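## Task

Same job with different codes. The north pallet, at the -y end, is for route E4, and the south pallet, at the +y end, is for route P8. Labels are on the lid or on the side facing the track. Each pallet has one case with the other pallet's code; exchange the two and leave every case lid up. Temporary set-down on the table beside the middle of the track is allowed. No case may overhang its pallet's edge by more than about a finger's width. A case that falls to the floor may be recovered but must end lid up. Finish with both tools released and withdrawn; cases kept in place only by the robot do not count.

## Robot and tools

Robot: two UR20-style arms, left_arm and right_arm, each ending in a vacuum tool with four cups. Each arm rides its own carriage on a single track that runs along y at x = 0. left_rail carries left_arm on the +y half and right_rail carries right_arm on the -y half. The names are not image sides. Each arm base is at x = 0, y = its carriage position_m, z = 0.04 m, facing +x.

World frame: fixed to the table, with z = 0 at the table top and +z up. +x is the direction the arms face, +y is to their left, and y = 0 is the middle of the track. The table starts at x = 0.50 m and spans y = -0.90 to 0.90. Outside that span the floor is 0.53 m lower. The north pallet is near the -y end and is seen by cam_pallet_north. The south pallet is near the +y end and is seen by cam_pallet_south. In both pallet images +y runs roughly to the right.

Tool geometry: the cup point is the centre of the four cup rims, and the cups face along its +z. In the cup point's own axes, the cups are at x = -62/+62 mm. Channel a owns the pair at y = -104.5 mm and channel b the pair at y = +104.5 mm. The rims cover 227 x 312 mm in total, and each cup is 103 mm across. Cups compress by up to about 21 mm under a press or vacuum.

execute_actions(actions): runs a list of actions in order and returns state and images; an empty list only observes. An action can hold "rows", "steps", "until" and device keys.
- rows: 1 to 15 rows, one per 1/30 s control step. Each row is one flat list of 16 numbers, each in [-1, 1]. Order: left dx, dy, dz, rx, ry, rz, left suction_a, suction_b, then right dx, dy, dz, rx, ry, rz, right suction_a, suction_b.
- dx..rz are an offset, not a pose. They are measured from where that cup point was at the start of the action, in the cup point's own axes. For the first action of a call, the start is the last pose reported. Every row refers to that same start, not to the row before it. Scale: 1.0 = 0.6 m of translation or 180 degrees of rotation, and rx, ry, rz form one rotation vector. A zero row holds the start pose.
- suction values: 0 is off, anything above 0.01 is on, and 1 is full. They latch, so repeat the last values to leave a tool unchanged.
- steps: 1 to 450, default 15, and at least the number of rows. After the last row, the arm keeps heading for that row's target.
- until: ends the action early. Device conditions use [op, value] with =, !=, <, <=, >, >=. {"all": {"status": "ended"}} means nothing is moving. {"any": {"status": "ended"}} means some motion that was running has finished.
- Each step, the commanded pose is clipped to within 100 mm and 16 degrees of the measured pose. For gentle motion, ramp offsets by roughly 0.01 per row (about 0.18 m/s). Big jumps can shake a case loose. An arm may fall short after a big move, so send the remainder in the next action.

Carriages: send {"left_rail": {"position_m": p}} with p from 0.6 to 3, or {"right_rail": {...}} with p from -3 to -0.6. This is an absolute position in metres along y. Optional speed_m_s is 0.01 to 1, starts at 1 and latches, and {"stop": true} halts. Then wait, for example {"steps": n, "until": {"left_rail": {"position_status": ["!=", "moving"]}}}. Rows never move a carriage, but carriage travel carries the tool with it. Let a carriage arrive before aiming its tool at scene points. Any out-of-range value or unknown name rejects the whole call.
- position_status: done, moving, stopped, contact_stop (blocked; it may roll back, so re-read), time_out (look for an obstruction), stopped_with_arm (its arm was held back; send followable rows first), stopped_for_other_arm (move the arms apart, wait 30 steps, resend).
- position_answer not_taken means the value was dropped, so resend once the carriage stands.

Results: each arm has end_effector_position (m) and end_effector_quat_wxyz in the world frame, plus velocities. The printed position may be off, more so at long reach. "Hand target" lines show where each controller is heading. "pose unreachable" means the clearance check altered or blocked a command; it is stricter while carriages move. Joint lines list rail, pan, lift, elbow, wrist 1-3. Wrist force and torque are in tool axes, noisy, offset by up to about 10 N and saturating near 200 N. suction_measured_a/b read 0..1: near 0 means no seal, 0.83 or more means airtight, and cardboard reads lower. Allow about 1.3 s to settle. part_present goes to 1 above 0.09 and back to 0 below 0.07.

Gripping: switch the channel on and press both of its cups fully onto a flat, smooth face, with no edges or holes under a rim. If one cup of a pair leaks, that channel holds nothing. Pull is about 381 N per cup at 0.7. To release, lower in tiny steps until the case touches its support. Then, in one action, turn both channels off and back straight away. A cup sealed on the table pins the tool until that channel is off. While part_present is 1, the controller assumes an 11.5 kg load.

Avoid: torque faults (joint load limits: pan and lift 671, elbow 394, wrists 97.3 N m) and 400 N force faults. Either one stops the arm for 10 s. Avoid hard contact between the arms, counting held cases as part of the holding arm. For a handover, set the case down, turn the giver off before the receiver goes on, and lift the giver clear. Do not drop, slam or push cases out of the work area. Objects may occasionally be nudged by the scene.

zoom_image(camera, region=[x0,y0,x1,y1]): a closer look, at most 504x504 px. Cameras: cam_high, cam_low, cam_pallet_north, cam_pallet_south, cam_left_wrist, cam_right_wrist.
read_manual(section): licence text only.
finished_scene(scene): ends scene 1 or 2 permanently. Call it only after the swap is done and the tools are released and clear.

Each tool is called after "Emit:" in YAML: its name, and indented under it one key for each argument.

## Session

Emit:
execute_actions:
  actions: []

Scene clock: 0.00 s.
left_arm: end_effector_position=(+0.8502, +1.8745, +0.4416) suction_measured_a=0.00 part_present_a=0 suction_measured_b=0.00 part_present_b=0 end_effector_quat_wxyz=(+0.000, +0.000, +1.000, -0.000) end_effector_velocity=(-0.000, +0.000, +0.000) end_effector_angular_velocity=(-0.000, -0.000, +0.000) | right_arm: end_effector_position=(+0.8498, -1.7571, +0.4389) suction_measured_a=0.00 part_present_a=0 suction_measured_b=0.00 part_present_b=0 end_effector_quat_wxyz=(-0.001, -0.000, +1.000, +0.001) end_effector_velocity=(+0.000, -0.000, -0.000) end_effector_angular_velocity=(-0.000, +0.000, +0.000)
Joint positions: left_arm=[ 1.875 -0.24  -1.499  2.091 -2.163 -1.571  1.332] | right_arm=[-1.759 -0.237 -1.497  2.092 -2.164 -1.57   1.333]
Joint velocities: left_arm=[ 0.  0. -0.  0. -0.  0. -0.] | right_arm=[ 0. -0.  0. -0. -0. -0. -0.]
Wrist force (N, on the end effector, along its own x y z axes, offset not removed): no reading
Wrist torque (N m, same axes, about the end effector's origin, offset not removed): no reading
Hand target (left_arm): +0.850, +1.874, +0.442; +0.000, +0.000, +1.000, -0.000
Hand target (right_arm): +0.850, -1.757, +0.439; -0.001, -0.000, +1.000, +0.001
left_rail: position_m=1.875 position_m_goal=1.875 speed_m_s=1.00 position_status=done position_answer=taken refusals=0
right_rail: position_m=-1.759 position_m_goal=-1.759 speed_m_s=1.00 position_status=done position_answer=taken refusals=0
camera_calibration (this result's frames):
cam_left_wrist: T_world_to_cam=[[-0.0110023, -0.997121, 0.0750202, 1.84241], [-0.820993, 0.0518371, 0.56858, 0.367636], [-0.570832, -0.0553354, -0.8192, 1.04539], [0, 0, 0, 1]] pos_world=[0.918837, 1.8759, 0.509131]
cam_right_wrist: T_world_to_cam=[[0.00466416, -0.996776, -0.0801, -1.71592], [-0.853688, -0.0456831, 0.518777, 0.440115], [-0.520764, 0.0659607, -0.851149, 1.0295], [0, 0, 0, 1]] pos_world=[0.919849, -1.75818, 0.510487]

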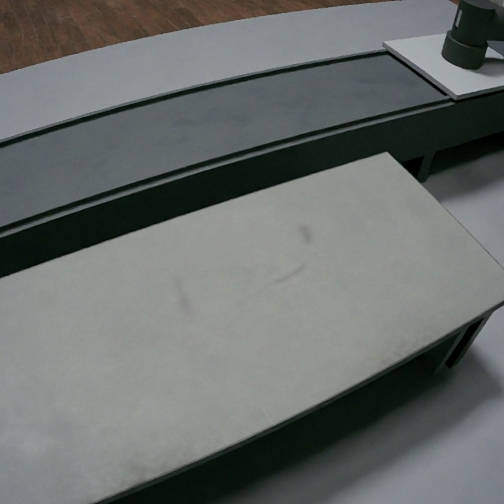

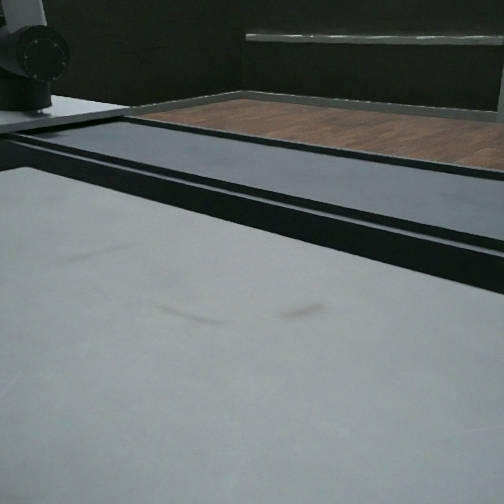

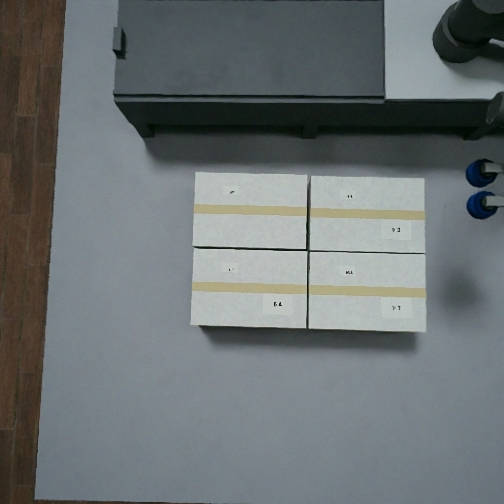

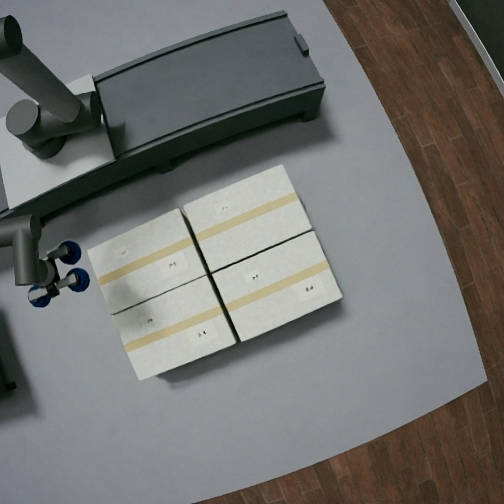

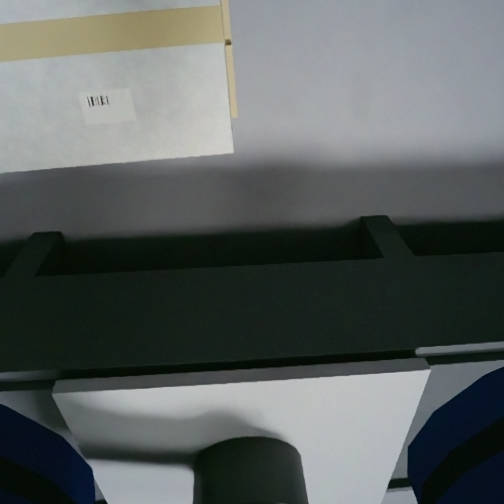

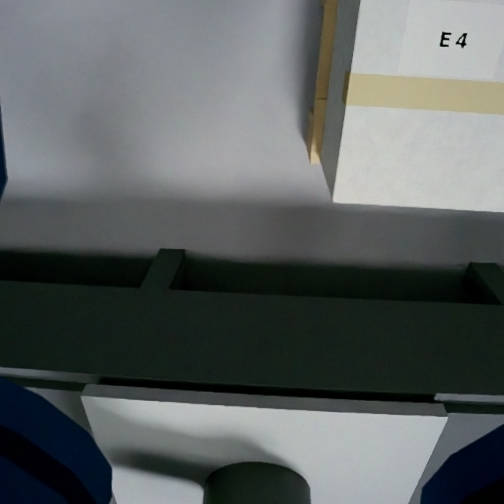

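Emit:
zoom_image:
  camera: "cam_pallet_north"
  region: [180, 160, 440, 340]

Emit:
zoom_image:
  camera: "cam_pallet_south"
  region: [80, 150, 350, 390]

Region (180, 160, 440, 340) of cam_pallet_north's 504x504 image, scaled by 1.938, with more detail than that image has; it fills the top 349 rows of this view, and the rest is white.

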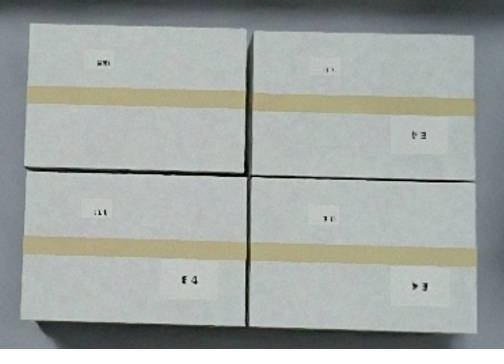

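Region (80, 150, 350, 390) of cam_pallet_south's 504x504 image, scaled by 1.867, with more detail than that image has.

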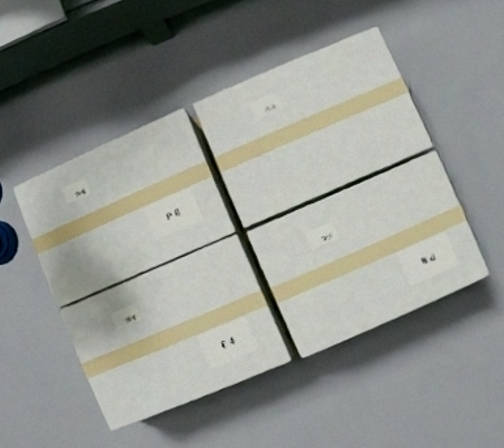

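Emit:
execute_actions:
  actions:
    - {"right_rail":{"position_m":-2.74},"left_rail":{"position_m":2.21},"steps":70}
    - {"rows":[[-0.3,0,0,0,0,0.011,0,0,0.075,0,0,0,0,0.011,0,0]],"steps":60}

Scene clock: 19.00 s.
left_arm: end_effector_position=(+1.0301, +2.2092, +0.4418) suction_measured_a=0.00 part_present_a=0 suction_measured_b=0.00 part_present_b=0 end_effector_quat_wxyz=(+0.000, +0.017, +1.000, -0.000) end_effector_velocity=(+0.000, -0.000, -0.000) end_effector_angular_velocity=(+0.000, +0.000, +0.000) | right_arm: end_effector_position=(+0.8048, -2.7383, +0.4389) suction_measured_a=0.00 part_present_a=0 suction_measured_b=0.00 part_present_b=0 end_effector_quat_wxyz=(-0.001, +0.017, +1.000, +0.001) end_effector_velocity=(-0.000, +0.000, +0.000) end_effector_angular_velocity=(-0.000, -0.000, +0.000)
Joint positions: left_arm=[ 2.21  -0.197 -1.304  1.848 -2.116 -1.571  1.408] | right_arm=[-2.74  -0.251 -1.549  2.148 -2.167 -1.57   1.354]
Joint velocities: left_arm=[ 0. -0.  0. -0. -0.  0. -0.] | right_arm=[ 0.  0. -0.  0. -0. -0. -0.]
Wrist force (N, on the end effector, along its own x y z axes, offset not removed): left_arm=[0.9 -1.9 2.4] | right_arm=[1.1 -3.6 -2.3]
Wrist torque (N m, same axes, about the end effector's origin, offset not removed): left_arm=[-0.52 0.09 -0.20] | right_arm=[-0.46 0.17 0.28]
Hand target (left_arm): +1.030, +2.209, +0.442; +0.000, +0.017, +1.000, -0.000
Hand target (right_arm): +0.805, -2.738, +0.439; -0.001, +0.017, +1.000, +0.001
Off the commanded pose (left_arm): 0.000 m, 0 deg.
Off the commanded pose (right_arm): 0.000 m, 0 deg.
left_rail: position_m=2.210 position_m_goal=2.210 speed_m_s=1.00 position_status=done position_answer=taken refusals=0
right_rail: position_m=-2.740 position_m_goal=-2.740 speed_m_s=1.00 position_status=done position_answer=taken refusals=0
camera_calibration (this result's frames):
cam_left_wrist: T_world_to_cam=[[-0.0454501, -0.99615, 0.074967, 2.21148], [-0.818735, 0.0801428, 0.568551, 0.433068], [-0.57237, -0.0355374, -0.819225, 1.12468], [0, 0, 0, 1]] pos_world=[1.09881, 2.20822, 0.509359]
cam_right_wrist: T_world_to_cam=[[-0.0297802, -0.996345, -0.0800621, -2.66489], [-0.85474, -0.0161414, 0.518806, 0.438582], [-0.518202, 0.0838825, -0.851135, 1.11783], [0, 0, 0, 1]] pos_world=[0.874775, -2.74183, 0.510529]

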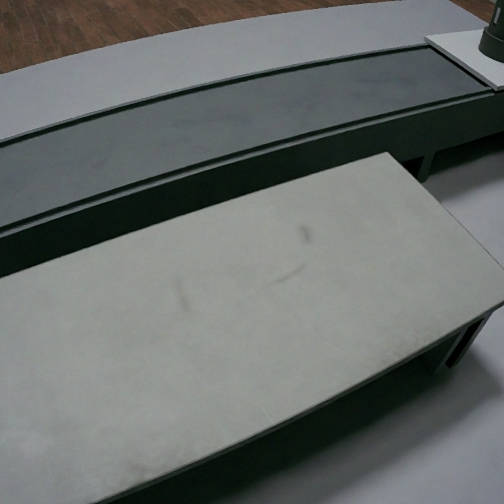

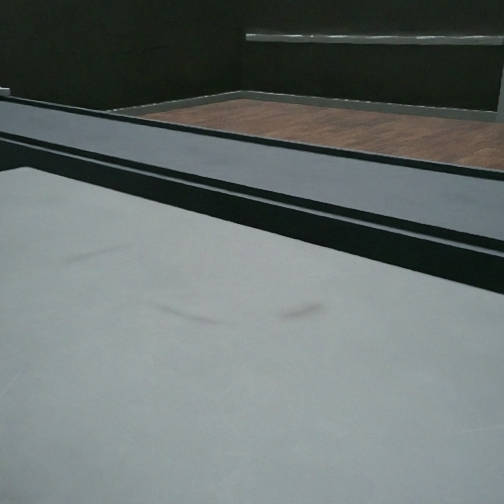

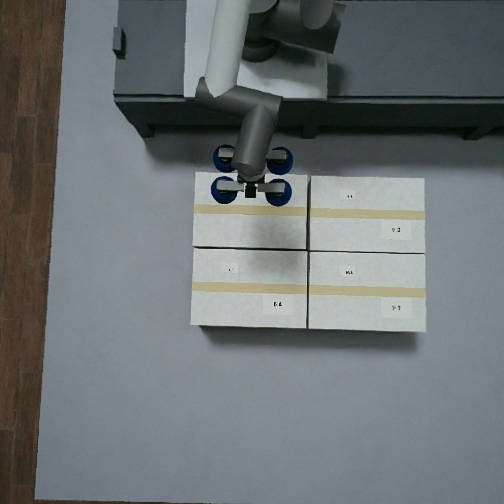

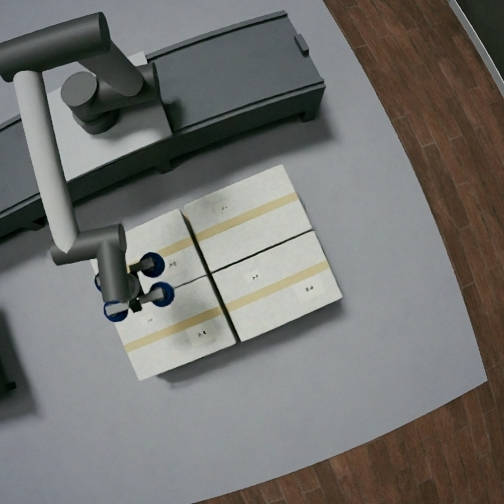

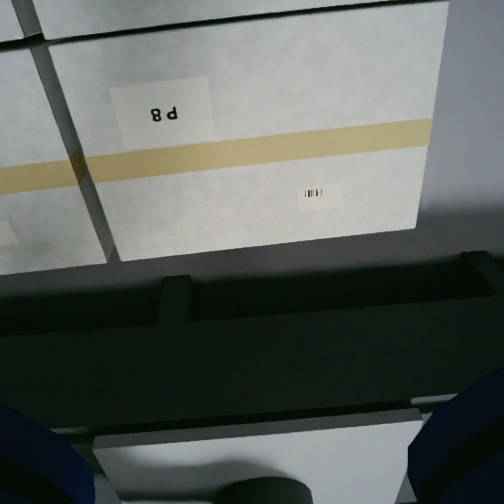

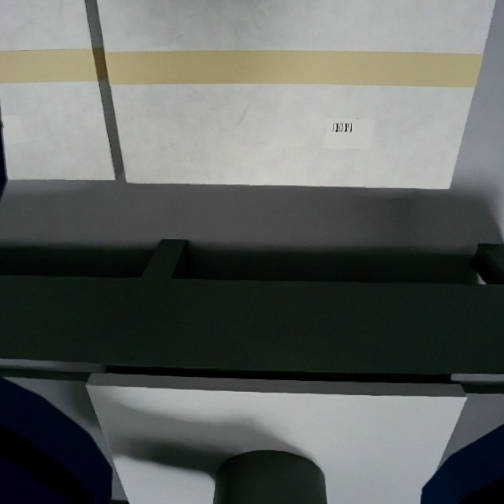

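Emit:
execute_actions:
  actions:
    - {"rows":[[-0.75,-0.05,0,0,0,-0.025,0,0,-0.017,0.008,0.8,0,0,-0.007,0,0]],"steps":90}

Scene clock: 35.57 s.
left_arm: end_effector_position=(+1.4786, +2.1633, +0.4424) suction_measured_a=0.00 part_present_a=0 suction_measured_b=0.00 part_present_b=0 end_effector_quat_wxyz=(+0.000, -0.022, +1.000, -0.000) end_effector_velocity=(+0.000, -0.000, -0.000) end_effector_angular_velocity=(+0.000, +0.000, +0.000) | right_arm: end_effector_position=(+0.8146, -2.7337, -0.0410) suction_measured_a=0.00 part_present_a=0 suction_measured_b=0.00 part_present_b=0 end_effector_quat_wxyz=(-0.001, +0.006, +1.000, +0.001) end_effector_velocity=(-0.000, +0.000, -0.000) end_effector_angular_velocity=(+0.000, +0.000, -0.000)
Joint positions: left_arm=[ 2.21  -0.168 -0.806  1.038 -1.804 -1.571  1.359] | right_arm=[-2.74  -0.242 -0.93   2.342 -2.981 -1.57   1.341]
Joint velocities: left_arm=[ 0.  0.  0.  0. -0. -0. -0.] | right_arm=[ 0. -0.  0. -0.  0.  0.  0.]
Wrist force (N, on the end effector, along its own x y z axes, offset not removed): left_arm=[-0.8 0.1 -4.0] | right_arm=[-0.2 0.1 -1.0]
Wrist torque (N m, same axes, about the end effector's origin, offset not removed): left_arm=[-0.45 0.68 -0.13] | right_arm=[-0.02 0.34 0.15]
Hand target (left_arm): +1.479, +2.163, +0.442; +0.000, -0.022, +1.000, -0.000
Hand target (right_arm): +0.815, -2.734, -0.041; -0.001, +0.006, +1.000, +0.001
Off the commanded pose (left_arm): 0.000 m, 0 deg.
Off the commanded pose (right_arm): 0.001 m, 0 deg.
left_rail: position_m=2.210 position_m_goal=2.210 speed_m_s=1.00 position_status=done position_answer=taken refusals=0
right_rail: position_m=-2.740 position_m_goal=-2.740 speed_m_s=1.00 position_status=done position_answer=taken refusals=0
camera_calibration (this result's frames):
cam_left_wrist: T_world_to_cam=[[0.0328489, -0.996642, 0.0750018, 2.07141], [-0.822486, 0.0156786, 0.568569, 0.948521], [-0.567835, -0.0803648, -0.81921, 1.47047], [0, 0, 0, 1]] pos_world=[1.54709, 2.16776, 0.509962]
cam_right_wrist: T_world_to_cam=[[-0.00786247, -0.996757, -0.0800865, -2.71743], [-0.854189, -0.0349452, 0.518788, 0.644192], [-0.519904, 0.072488, -0.851144, 0.684315], [0, 0, 0, 1]] pos_world=[0.884674, -2.73571, 0.0306219]

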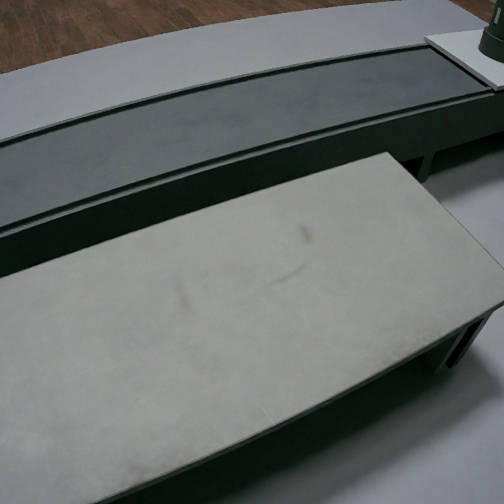

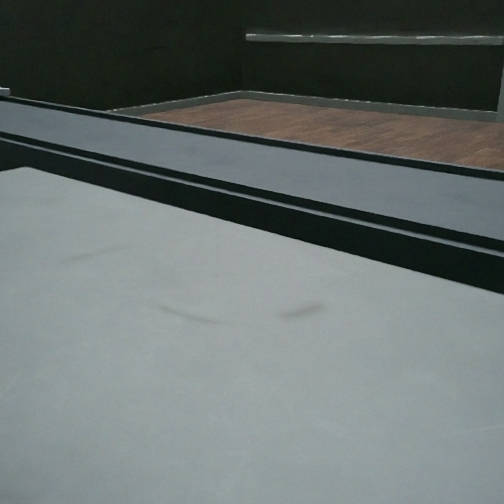

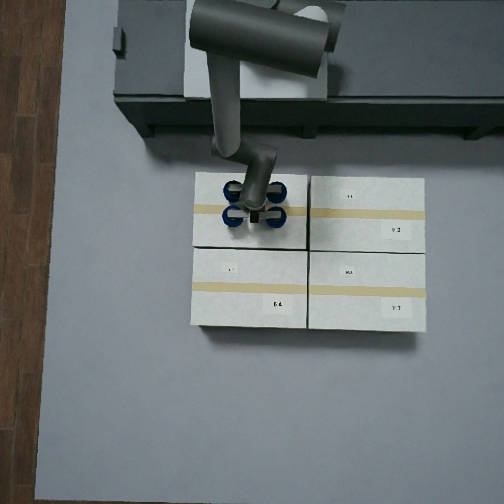

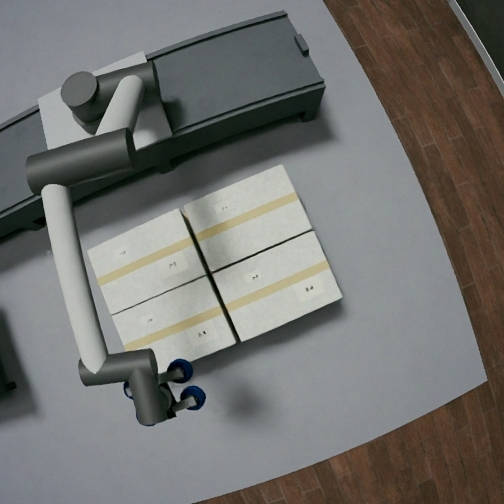

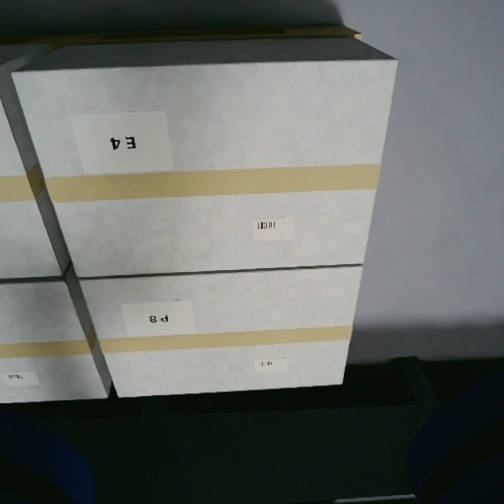

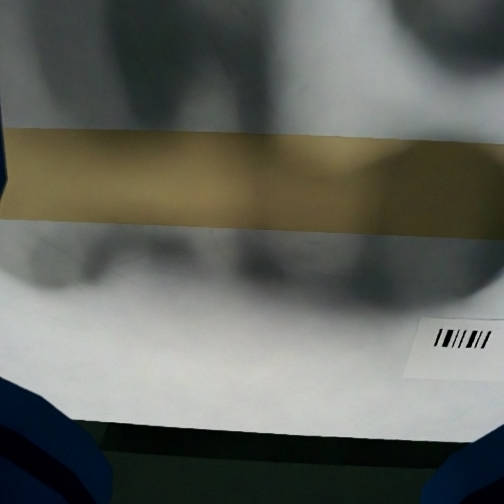

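Emit:
execute_actions:
  actions:
    - {"rows":[[0.356,0.02,0.3,0,0,0,0,0,-0.02,-0.015,0.05,0,0,0,0,0]],"steps":50}
    - {"rows":[[0,0,0.57,0,0,0,0,0,0,0,0,0,0,0,0,0]],"steps":70}
    - {"rows":[[0,0,0.025,0,0,0,1,1,0,0,0.025,0,0,0,1,1],[0,0,0.05,0,0,0,1,1,0,0,0.06,0,0,0,1,1]],"steps":50}
    - {"rows":[[0,0,-0.02,0,0,0,1,1,0,0,-0.02,0,0,0,1,1],[0,0,-0.06,0,0,0,1,1,0,0,-0.06,0,0,0,1,1],[0,0,-0.95,0,0,0,1,1,0,0,-0.95,0,0,0,1,1]],"steps":110}

Scene clock: 53.73 s.
left_arm: end_effector_position=(+1.2648, +2.1661, +0.4601) suction_measured_a=0.00 part_present_a=0 suction_measured_b=0.00 part_present_b=0 end_effector_quat_wxyz=(+0.000, -0.022, +1.000, -0.000) end_effector_velocity=(+0.000, -0.000, -0.000) end_effector_angular_velocity=(+0.000, +0.000, -0.000) | right_arm: end_effector_position=(+0.8271, -2.7430, +0.4629) suction_measured_a=0.00 part_present_a=0 suction_measured_b=0.00 part_present_b=0 end_effector_quat_wxyz=(-0.001, +0.006, +1.000, +0.001) end_effector_velocity=(-0.000, +0.000, +0.000) end_effector_angular_velocity=(-0.000, -0.000, +0.000)
Joint positions: left_arm=[ 2.21  -0.194 -1.065  1.462 -1.969 -1.571  1.333] | right_arm=[-2.74  -0.249 -1.541  2.1   -2.128 -1.57   1.333]
Joint velocities: left_arm=[ 0. -0.  0. -0.  0. -0.  0.] | right_arm=[ 0. -0. -0. -0.  0.  0. -0.]
Wrist force (N, on the end effector, along its own x y z axes, offset not removed): left_arm=[-1.7 -0.9 3.2] | right_arm=[-3.0 -0.9 1.0]
Wrist torque (N m, same axes, about the end effector's origin, offset not removed): left_arm=[-0.49 0.47 -0.20] | right_arm=[-0.02 0.56 0.10]
Hand target (left_arm): +1.265, +2.166, +0.460; +0.000, -0.022, +1.000, -0.000
Hand target (right_arm): +0.827, -2.743, +0.463; -0.001, +0.006, +1.000, +0.001
Off the commanded pose (left_arm): 0.001 m, 0 deg.
Off the commanded pose (right_arm): 0.001 m, 0 deg.
left_rail: position_m=2.210 position_m_goal=2.210 speed_m_s=1.00 position_status=done position_answer=taken refusals=0
right_rail: position_m=-2.740 position_m_goal=-2.740 speed_m_s=1.00 position_status=done position_answer=taken refusals=0
camera_calibration (this result's frames):
cam_left_wrist: T_world_to_cam=[[0.0328557, -0.996641, 0.0750186, 2.07984], [-0.822478, 0.0156836, 0.56858, 0.762529], [-0.567847, -0.0803823, -0.8192, 1.36385], [0, 0, 0, 1]] pos_world=[1.33329, 2.17052, 0.527684]
cam_right_wrist: T_world_to_cam=[[-0.00785833, -0.996755, -0.0801111, -2.6862], [-0.854197, -0.0349604, 0.518773, 0.393057], [-0.51989, 0.0725074, -0.85115, 1.12038], [0, 0, 0, 1]] pos_world=[0.897112, -2.74498, 0.534508]

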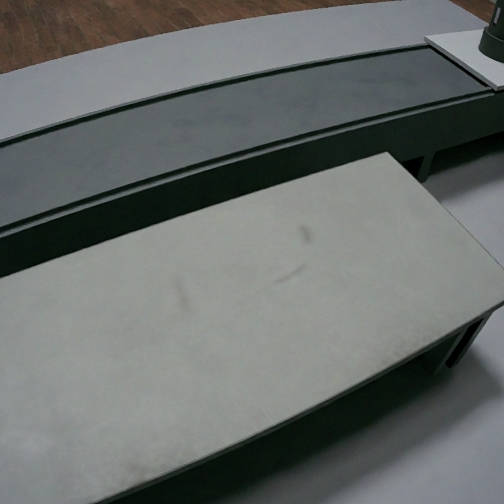

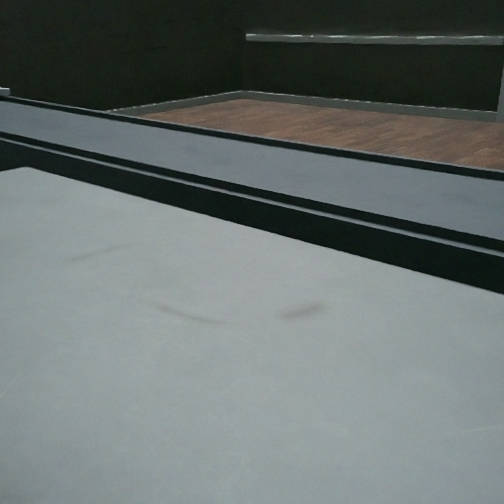

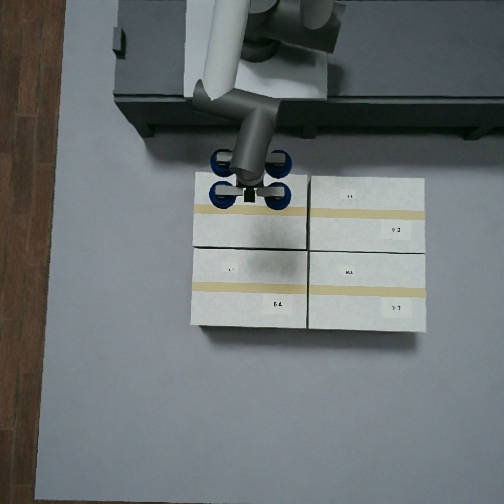

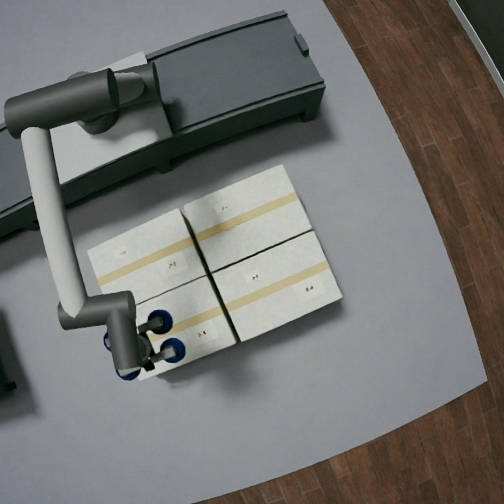

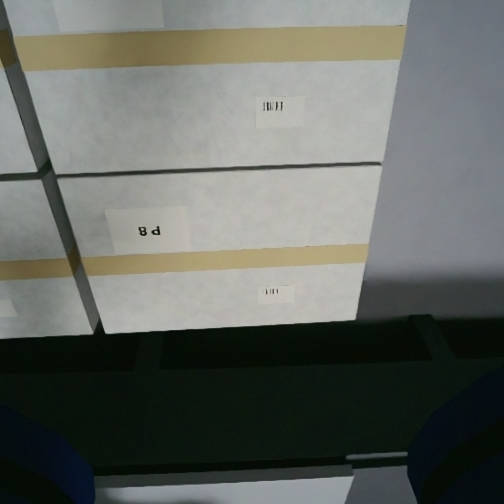

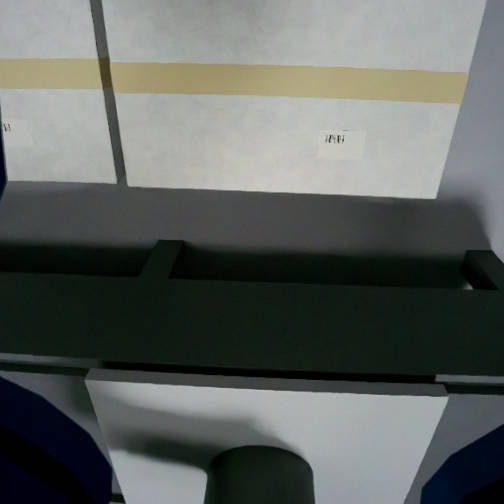

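Emit:
execute_actions:
  actions:
    - {"rows":[[0.05,0,0.97,0,0,0,0,0,0.02,0,0.97,0,0,0,0,0]],"steps":110}
    - {"rows":[[0,0,0.02,0,0,0,1,1,0,0,0.02,0,0,0,1,1],[0,0,0.05,0,0,0,1,1,0,0,0.05,0,0,0,1,1]],"steps":40}

Scene clock: 65.97 s.
left_arm: end_effector_position=(+1.2359, +2.1645, -0.1523) suction_measured_a=0.93 part_present_a=1 suction_measured_b=0.93 part_present_b=1 end_effector_quat_wxyz=(+0.000, -0.022, +1.000, -0.000) end_effector_velocity=(-0.000, -0.000, -0.000) end_effector_angular_velocity=(+0.000, +0.000, -0.000) | right_arm: end_effector_position=(+0.8144, -2.7427, -0.1489) suction_measured_a=0.83 part_present_a=1 suction_measured_b=0.83 part_present_b=1 end_effector_quat_wxyz=(-0.001, +0.006, +1.000, +0.001) end_effector_velocity=(+0.000, -0.000, +0.000) end_effector_angular_velocity=(-0.000, -0.000, +0.000)
Joint positions: left_arm=[ 2.21  -0.2   -0.613  1.674 -2.633 -1.571  1.327] | right_arm=[-2.74  -0.253 -0.757  2.322 -3.134 -1.57   1.329]
Joint velocities: left_arm=[ 0. -0.  0. -0. -0. -0. -0.] | right_arm=[ 0. -0.  0. -0. -0. -0. -0.]
Wrist force (N, on the end effector, along its own x y z axes, offset not removed): left_arm=[3.9 1.3 20.3] | right_arm=[-2.4 -1.4 26.5]
Wrist torque (N m, same axes, about the end effector's origin, offset not removed): left_arm=[7.10 1.73 -0.30] | right_arm=[-7.55 2.75 0.27]
Hand target (left_arm): +1.236, +2.164, -0.152; +0.000, -0.022, +1.000, -0.000
Hand target (right_arm): +0.814, -2.743, -0.149; -0.001, +0.006, +1.000, +0.001
Off the commanded pose (left_arm): 0.000 m, 0 deg.
Off the commanded pose (right_arm): 0.000 m, 0 deg.
left_rail: position_m=2.210 position_m_goal=2.210 speed_m_s=1.00 position_status=done position_answer=taken refusals=0
right_rail: position_m=-2.740 position_m_goal=-2.740 speed_m_s=1.00 position_status=done position_answer=taken refusals=0
camera_calibration (this result's frames):
cam_left_wrist: T_world_to_cam=[[0.0328729, -0.996639, 0.0750382, 2.1252], [-0.822477, 0.015681, 0.568583, 1.087], [-0.567848, -0.0804081, -0.819197, 0.845694], [0, 0, 0, 1]] pos_world=[1.3044, 2.16901, -0.0847313]
cam_right_wrist: T_world_to_cam=[[-0.0078393, -0.996753, -0.080141, -2.73502], [-0.854195, -0.0349924, 0.518774, 0.699596], [-0.519894, 0.0725229, -0.851147, 0.593041], [0, 0, 0, 1]] pos_world=[0.884469, -2.74467, -0.0773545]

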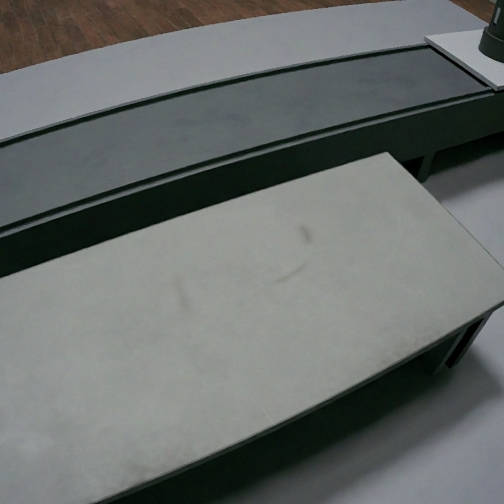

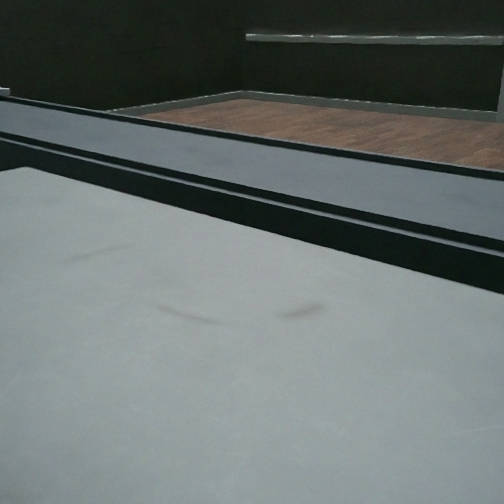

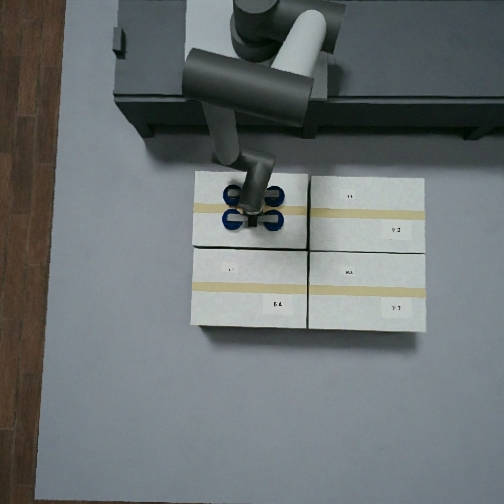

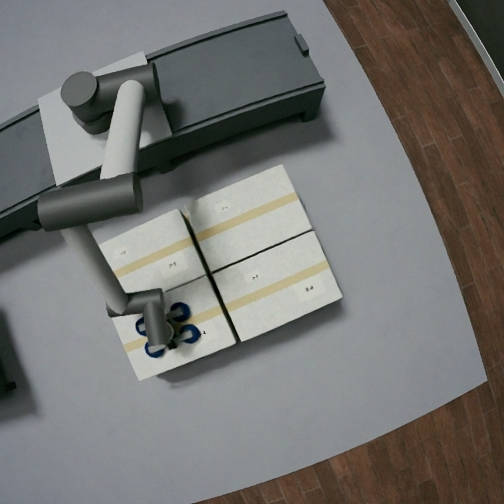

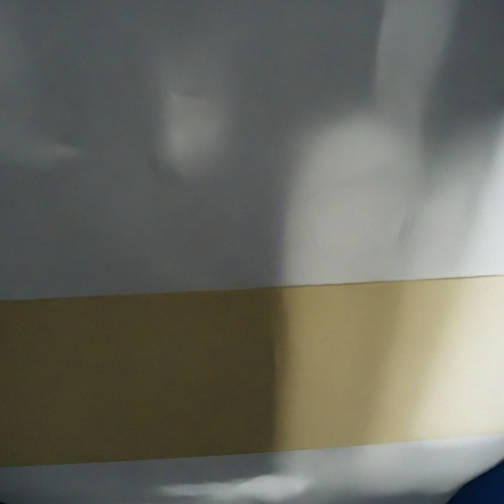

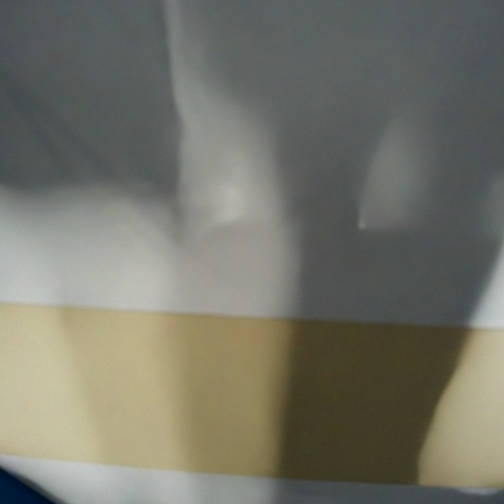

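Emit:
execute_actions:
  actions:
    - {"rows":[[0,0,-0.02,0,0,0,1,1,0,0,-0.02,0,0,0,1,1],[0,0,-0.06,0,0,0,1,1,0,0,-0.06,0,0,0,1,1],[0,0,-0.1,0,0,0,1,1,0,0,-0.1,0,0,0,1,1],[0,0,-0.95,0,0,0,1,1,0,0,-0.95,0,0,0,1,1]],"steps":100}
    - {"rows":[[0.72,0,0,0,0,0.014,1,1,0,0,-0.2,0,0,-0.004,1,1]],"left_rail":{"position_m":0.6,"speed_m_s":0.5},"right_rail":{"position_m":-1.6,"speed_m_s":0.5},"steps":125}
    - {"rows":[[0,-0.75,0,0,0,0,1,1,0,0,0,0,0,0,1,1]],"steps":90}
    - {"rows":[[0,-0.75,0,0,0,0,1,1,0,0,0,0,0,0,1,1]],"steps":100}
    - {"rows":[[0,0,0.27,0,0,0,1,1,0,0,0,0,0,0,1,1]],"steps":60}

Scene clock: 91.97 s.
left_arm: end_effector_position=(+0.8025, -0.3643, +0.2560) suction_measured_a=0.93 part_present_a=1 suction_measured_b=0.93 part_present_b=1 end_effector_quat_wxyz=(+0.000, +0.000, +1.000, -0.000) end_effector_velocity=(+0.000, +0.000, -0.000) end_effector_angular_velocity=(+0.000, +0.000, +0.000) | right_arm: end_effector_position=(+0.8152, -1.6027, +0.5410) suction_measured_a=0.83 part_present_a=1 suction_measured_b=0.83 part_present_b=1 end_effector_quat_wxyz=(-0.001, -0.000, +1.000, +0.001) end_effector_velocity=(-0.000, +0.000, +0.000) end_effector_angular_velocity=(-0.000, -0.000, +0.000)
Joint positions: left_arm=[ 0.6   -1.038 -0.958  1.601 -2.215 -1.571  0.534] | right_arm=[-1.6   -0.253 -1.605  2.041 -2.005 -1.57   1.317]
Joint velocities: left_arm=[ 0.  0.  0.  0. -0.  0.  0.] | right_arm=[ 0.  0. -0.  0. -0. -0. -0.]
Wrist force (N, on the end effector, along its own x y z axes, offset not removed): left_arm=[1.6 4.6 17.1] | right_arm=[2.8 -0.9 20.2]
Wrist torque (N m, same axes, about the end effector's origin, offset not removed): left_arm=[7.47 1.98 -0.24] | right_arm=[-7.23 1.97 0.33]
Hand target (left_arm): +0.803, -0.364, +0.256; +0.000, +0.000, +1.000, -0.000
Hand target (right_arm): +0.815, -1.603, +0.541; -0.001, -0.000, +1.000, +0.001
Off the commanded pose (left_arm): 0.000 m, 0 deg.
Off the commanded pose (right_arm): 0.000 m, 0 deg.
left_rail: position_m=0.600 position_m_goal=0.600 speed_m_s=0.50 position_status=done position_answer=taken refusals=0
right_rail: position_m=-1.600 position_m_goal=-1.600 speed_m_s=0.50 position_status=done position_answer=taken refusals=0
camera_calibration (this result's frames):
cam_left_wrist: T_world_to_cam=[[-0.0109397, -0.997101, 0.0753033, -0.376571], [-0.820659, 0.0519797, 0.569049, 0.549784], [-0.571313, -0.0555731, -0.818848, 0.742476], [0, 0, 0, 1]] pos_world=[0.871252, -0.362795, 0.323478]
cam_right_wrist: T_world_to_cam=[[0.00468499, -0.996772, -0.080151, -1.55371], [-0.853723, -0.0457229, 0.518716, 0.364644], [-0.520706, 0.0659965, -0.851181, 1.08817], [0, 0, 0, 1]] pos_world=[0.885201, -1.60383, 0.612553]

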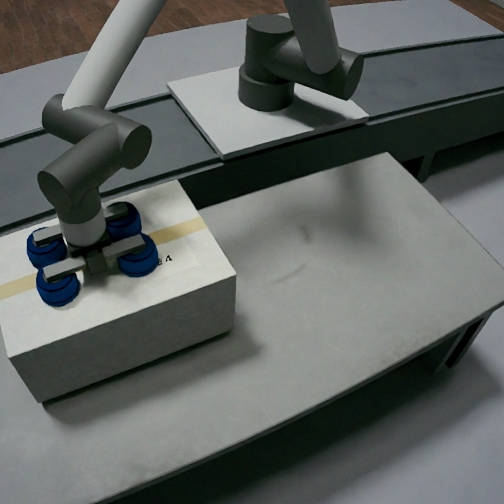

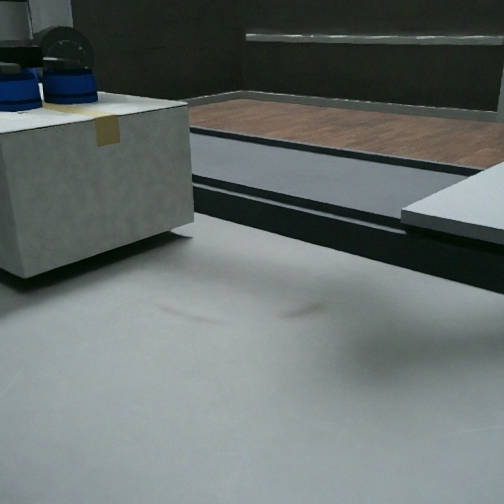

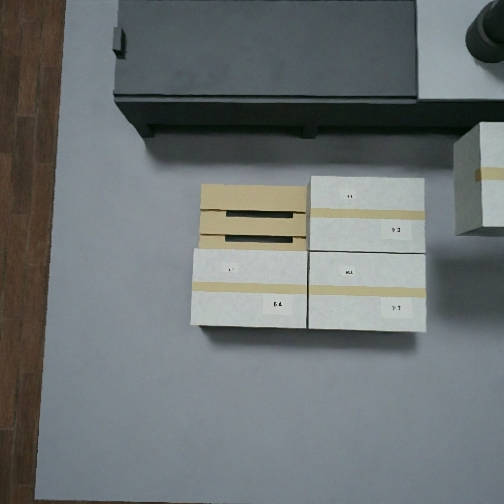

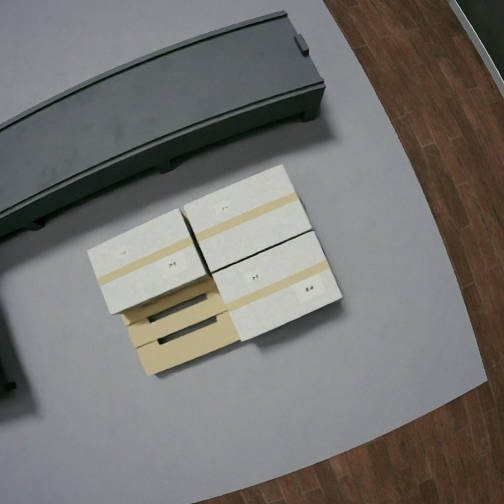

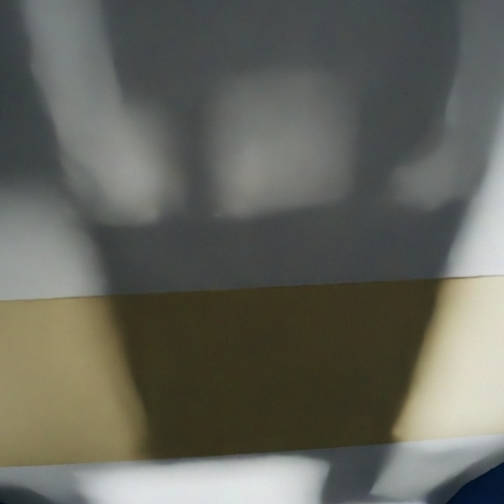

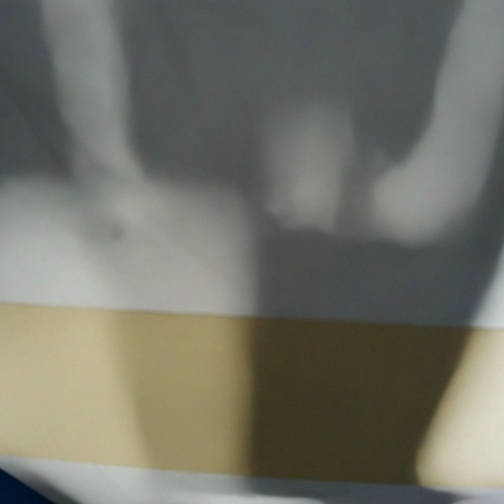

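Emit:
execute_actions:
  actions:
    - {"rows":[[0,0,0.025,0,0,0,1,1,0,0,0,0,0,0,1,1]],"steps":20}
    - {"rows":[[0,0,0,0,0,0,0,0,0,0,0,0,0,0,1,1]],"steps":10}
    - {"rows":[[0,0,-0.45,0,0,0,0,0,0,0,-0.06,0,0,0,1,1]],"steps":50}
    - {"rows":[[0,0.8,0,0,0,0,0,0,0,0,0,0,0,0,1,1]],"left_rail":{"position_m":1.9,"speed_m_s":1},"steps":90}
    - {"right_rail":{"position_m":-0.6},"steps":200,"until":{"right_rail":{"position_status":["!=","moving"]}}}
    - {"rows":[[0,0,0,0,0,0,0,0,0,0.84,0,0,0,0,1,1]],"steps":90}
    - {"rows":[[0,0,0,0,0,0,0,0,0,0.84,0,0,0,0,1,1]],"steps":100}
    - {"rows":[[0,0,0,0,0,0,0,0,0,0,0.55,0,0,0,1,1]],"steps":70}
    - {"rows":[[0,0,0,0,0,0,0,0,0,0,0.012,0,0,0,1,1]],"steps":20}
    - {"rows":[[0,0,0,0,0,0,0,0,0,0,0,0,0,0,0,0]],"steps":10}
    - {"rows":[[0,0,0,0,0,0,0,0,0,0,-0.3,0,0,0,0,0]],"steps":40}
    - {"rows":[[0,0,0,0,0,0,0,0,0.02,-0.64,0,0,0,0,0,0]],"steps":70}
    - {"rows":[[0,0,0,0,0,0,0,0,0,-0.64,0,0,0,0,0,0]],"steps":70}
    - {"rows":[[0,0,0,0,0,0,0,0,0,0,0.26,0,0,0,0,0]],"steps":40}
    - {"rows":[[0,0,0,0,0,0,0,0,0,0,0.02,0,0,0,1,1],[0,0,0,0,0,0,0,0,0,0,0.04,0,0,0,1,1]],"steps":50}

Scene clock: 127.80 s.
left_arm: end_effector_position=(+0.8028, +1.4163, +0.5111) suction_measured_a=0.00 part_present_a=0 suction_measured_b=0.00 part_present_b=0 end_effector_quat_wxyz=(+0.000, +0.000, +1.000, -0.001) end_effector_velocity=(-0.000, +0.000, +0.000) end_effector_angular_velocity=(-0.000, -0.000, -0.000) | right_arm: end_effector_position=(+0.8023, -0.3625, +0.2400) suction_measured_a=0.83 part_present_a=1 suction_measured_b=0.83 part_present_b=1 end_effector_quat_wxyz=(-0.001, -0.001, +1.000, +0.001) end_effector_velocity=(+0.000, -0.000, +0.000) end_effector_angular_velocity=(+0.000, -0.000, -0.000)
Joint positions: left_arm=[ 1.9   -0.758 -1.446  1.919 -2.046 -1.571  0.813] | right_arm=[-0.6    0.045 -1.318  2.244 -2.495 -1.569  1.614]
Joint velocities: left_arm=[ 0.  0. -0.  0. -0.  0.  0.] | right_arm=[ 0. -0. -0.  0. -0.  0. -0.]
Wrist force (N, on the end effector, along its own x y z axes, offset not removed): left_arm=[3.0 -5.1 -0.1] | right_arm=[-2.5 -2.2 17.7]
Wrist torque (N m, same axes, about the end effector's origin, offset not removed): left_arm=[-1.16 -0.10 -0.08] | right_arm=[7.68 2.57 0.00]
Hand target (left_arm): +0.803, +1.416, +0.511; +0.000, +0.000, +1.000, -0.001
Hand target (right_arm): +0.802, -0.363, +0.240; -0.001, -0.001, +1.000, +0.001
Off the commanded pose (left_arm): 0.000 m, 0 deg.
Off the commanded pose (right_arm): 0.000 m, 0 deg.
left_rail: position_m=1.900 position_m_goal=1.900 speed_m_s=1.00 position_status=done position_answer=taken refusals=0
right_rail: position_m=-0.600 position_m_goal=-0.600 speed_m_s=0.50 position_status=done position_answer=taken refusals=0
camera_calibration (this result's frames):
cam_left_wrist: T_world_to_cam=[[-0.0109608, -0.997082, 0.0755405, 1.37945], [-0.820982, 0.0521008, 0.568572, 0.312611], [-0.570849, -0.0557854, -0.819158, 1.05055], [0, 0, 0, 1]] pos_world=[0.871475, 1.41774, 0.578624]
cam_right_wrist: T_world_to_cam=[[0.00484215, -0.996792, -0.0798924, -0.341737], [-0.853668, -0.045729, 0.518807, 0.566396], [-0.520796, 0.0656894, -0.85115, 0.743373], [0, 0, 0, 1]] pos_world=[0.872314, -0.363572, 0.31157]

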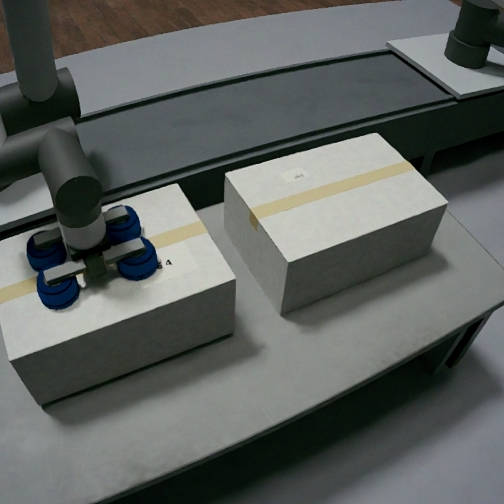

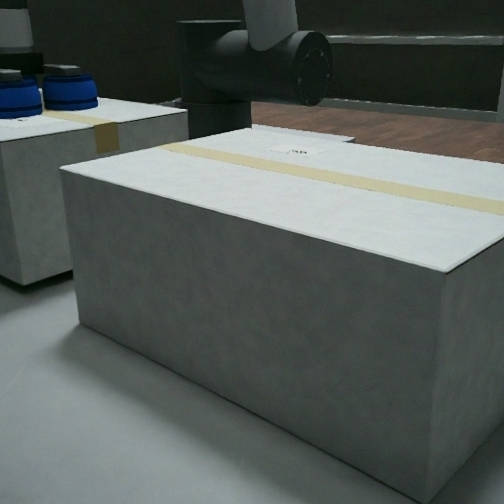

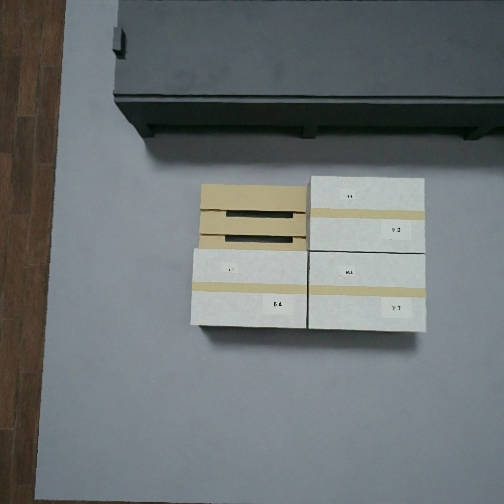

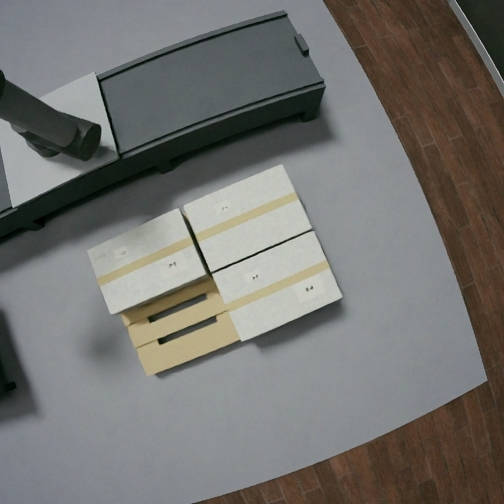

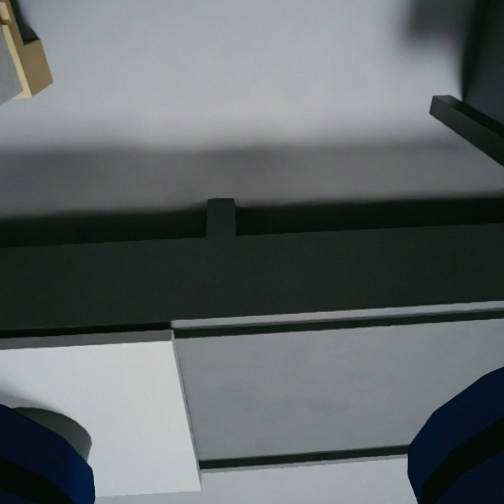

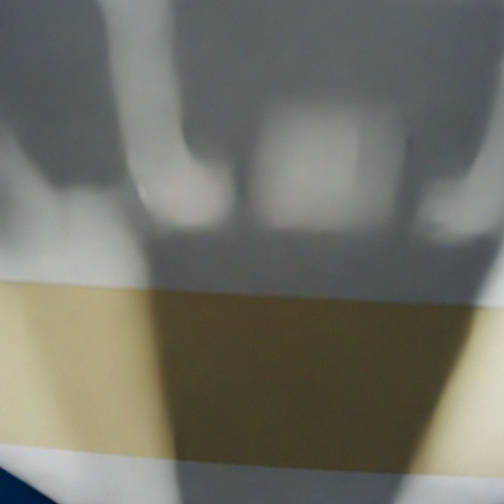

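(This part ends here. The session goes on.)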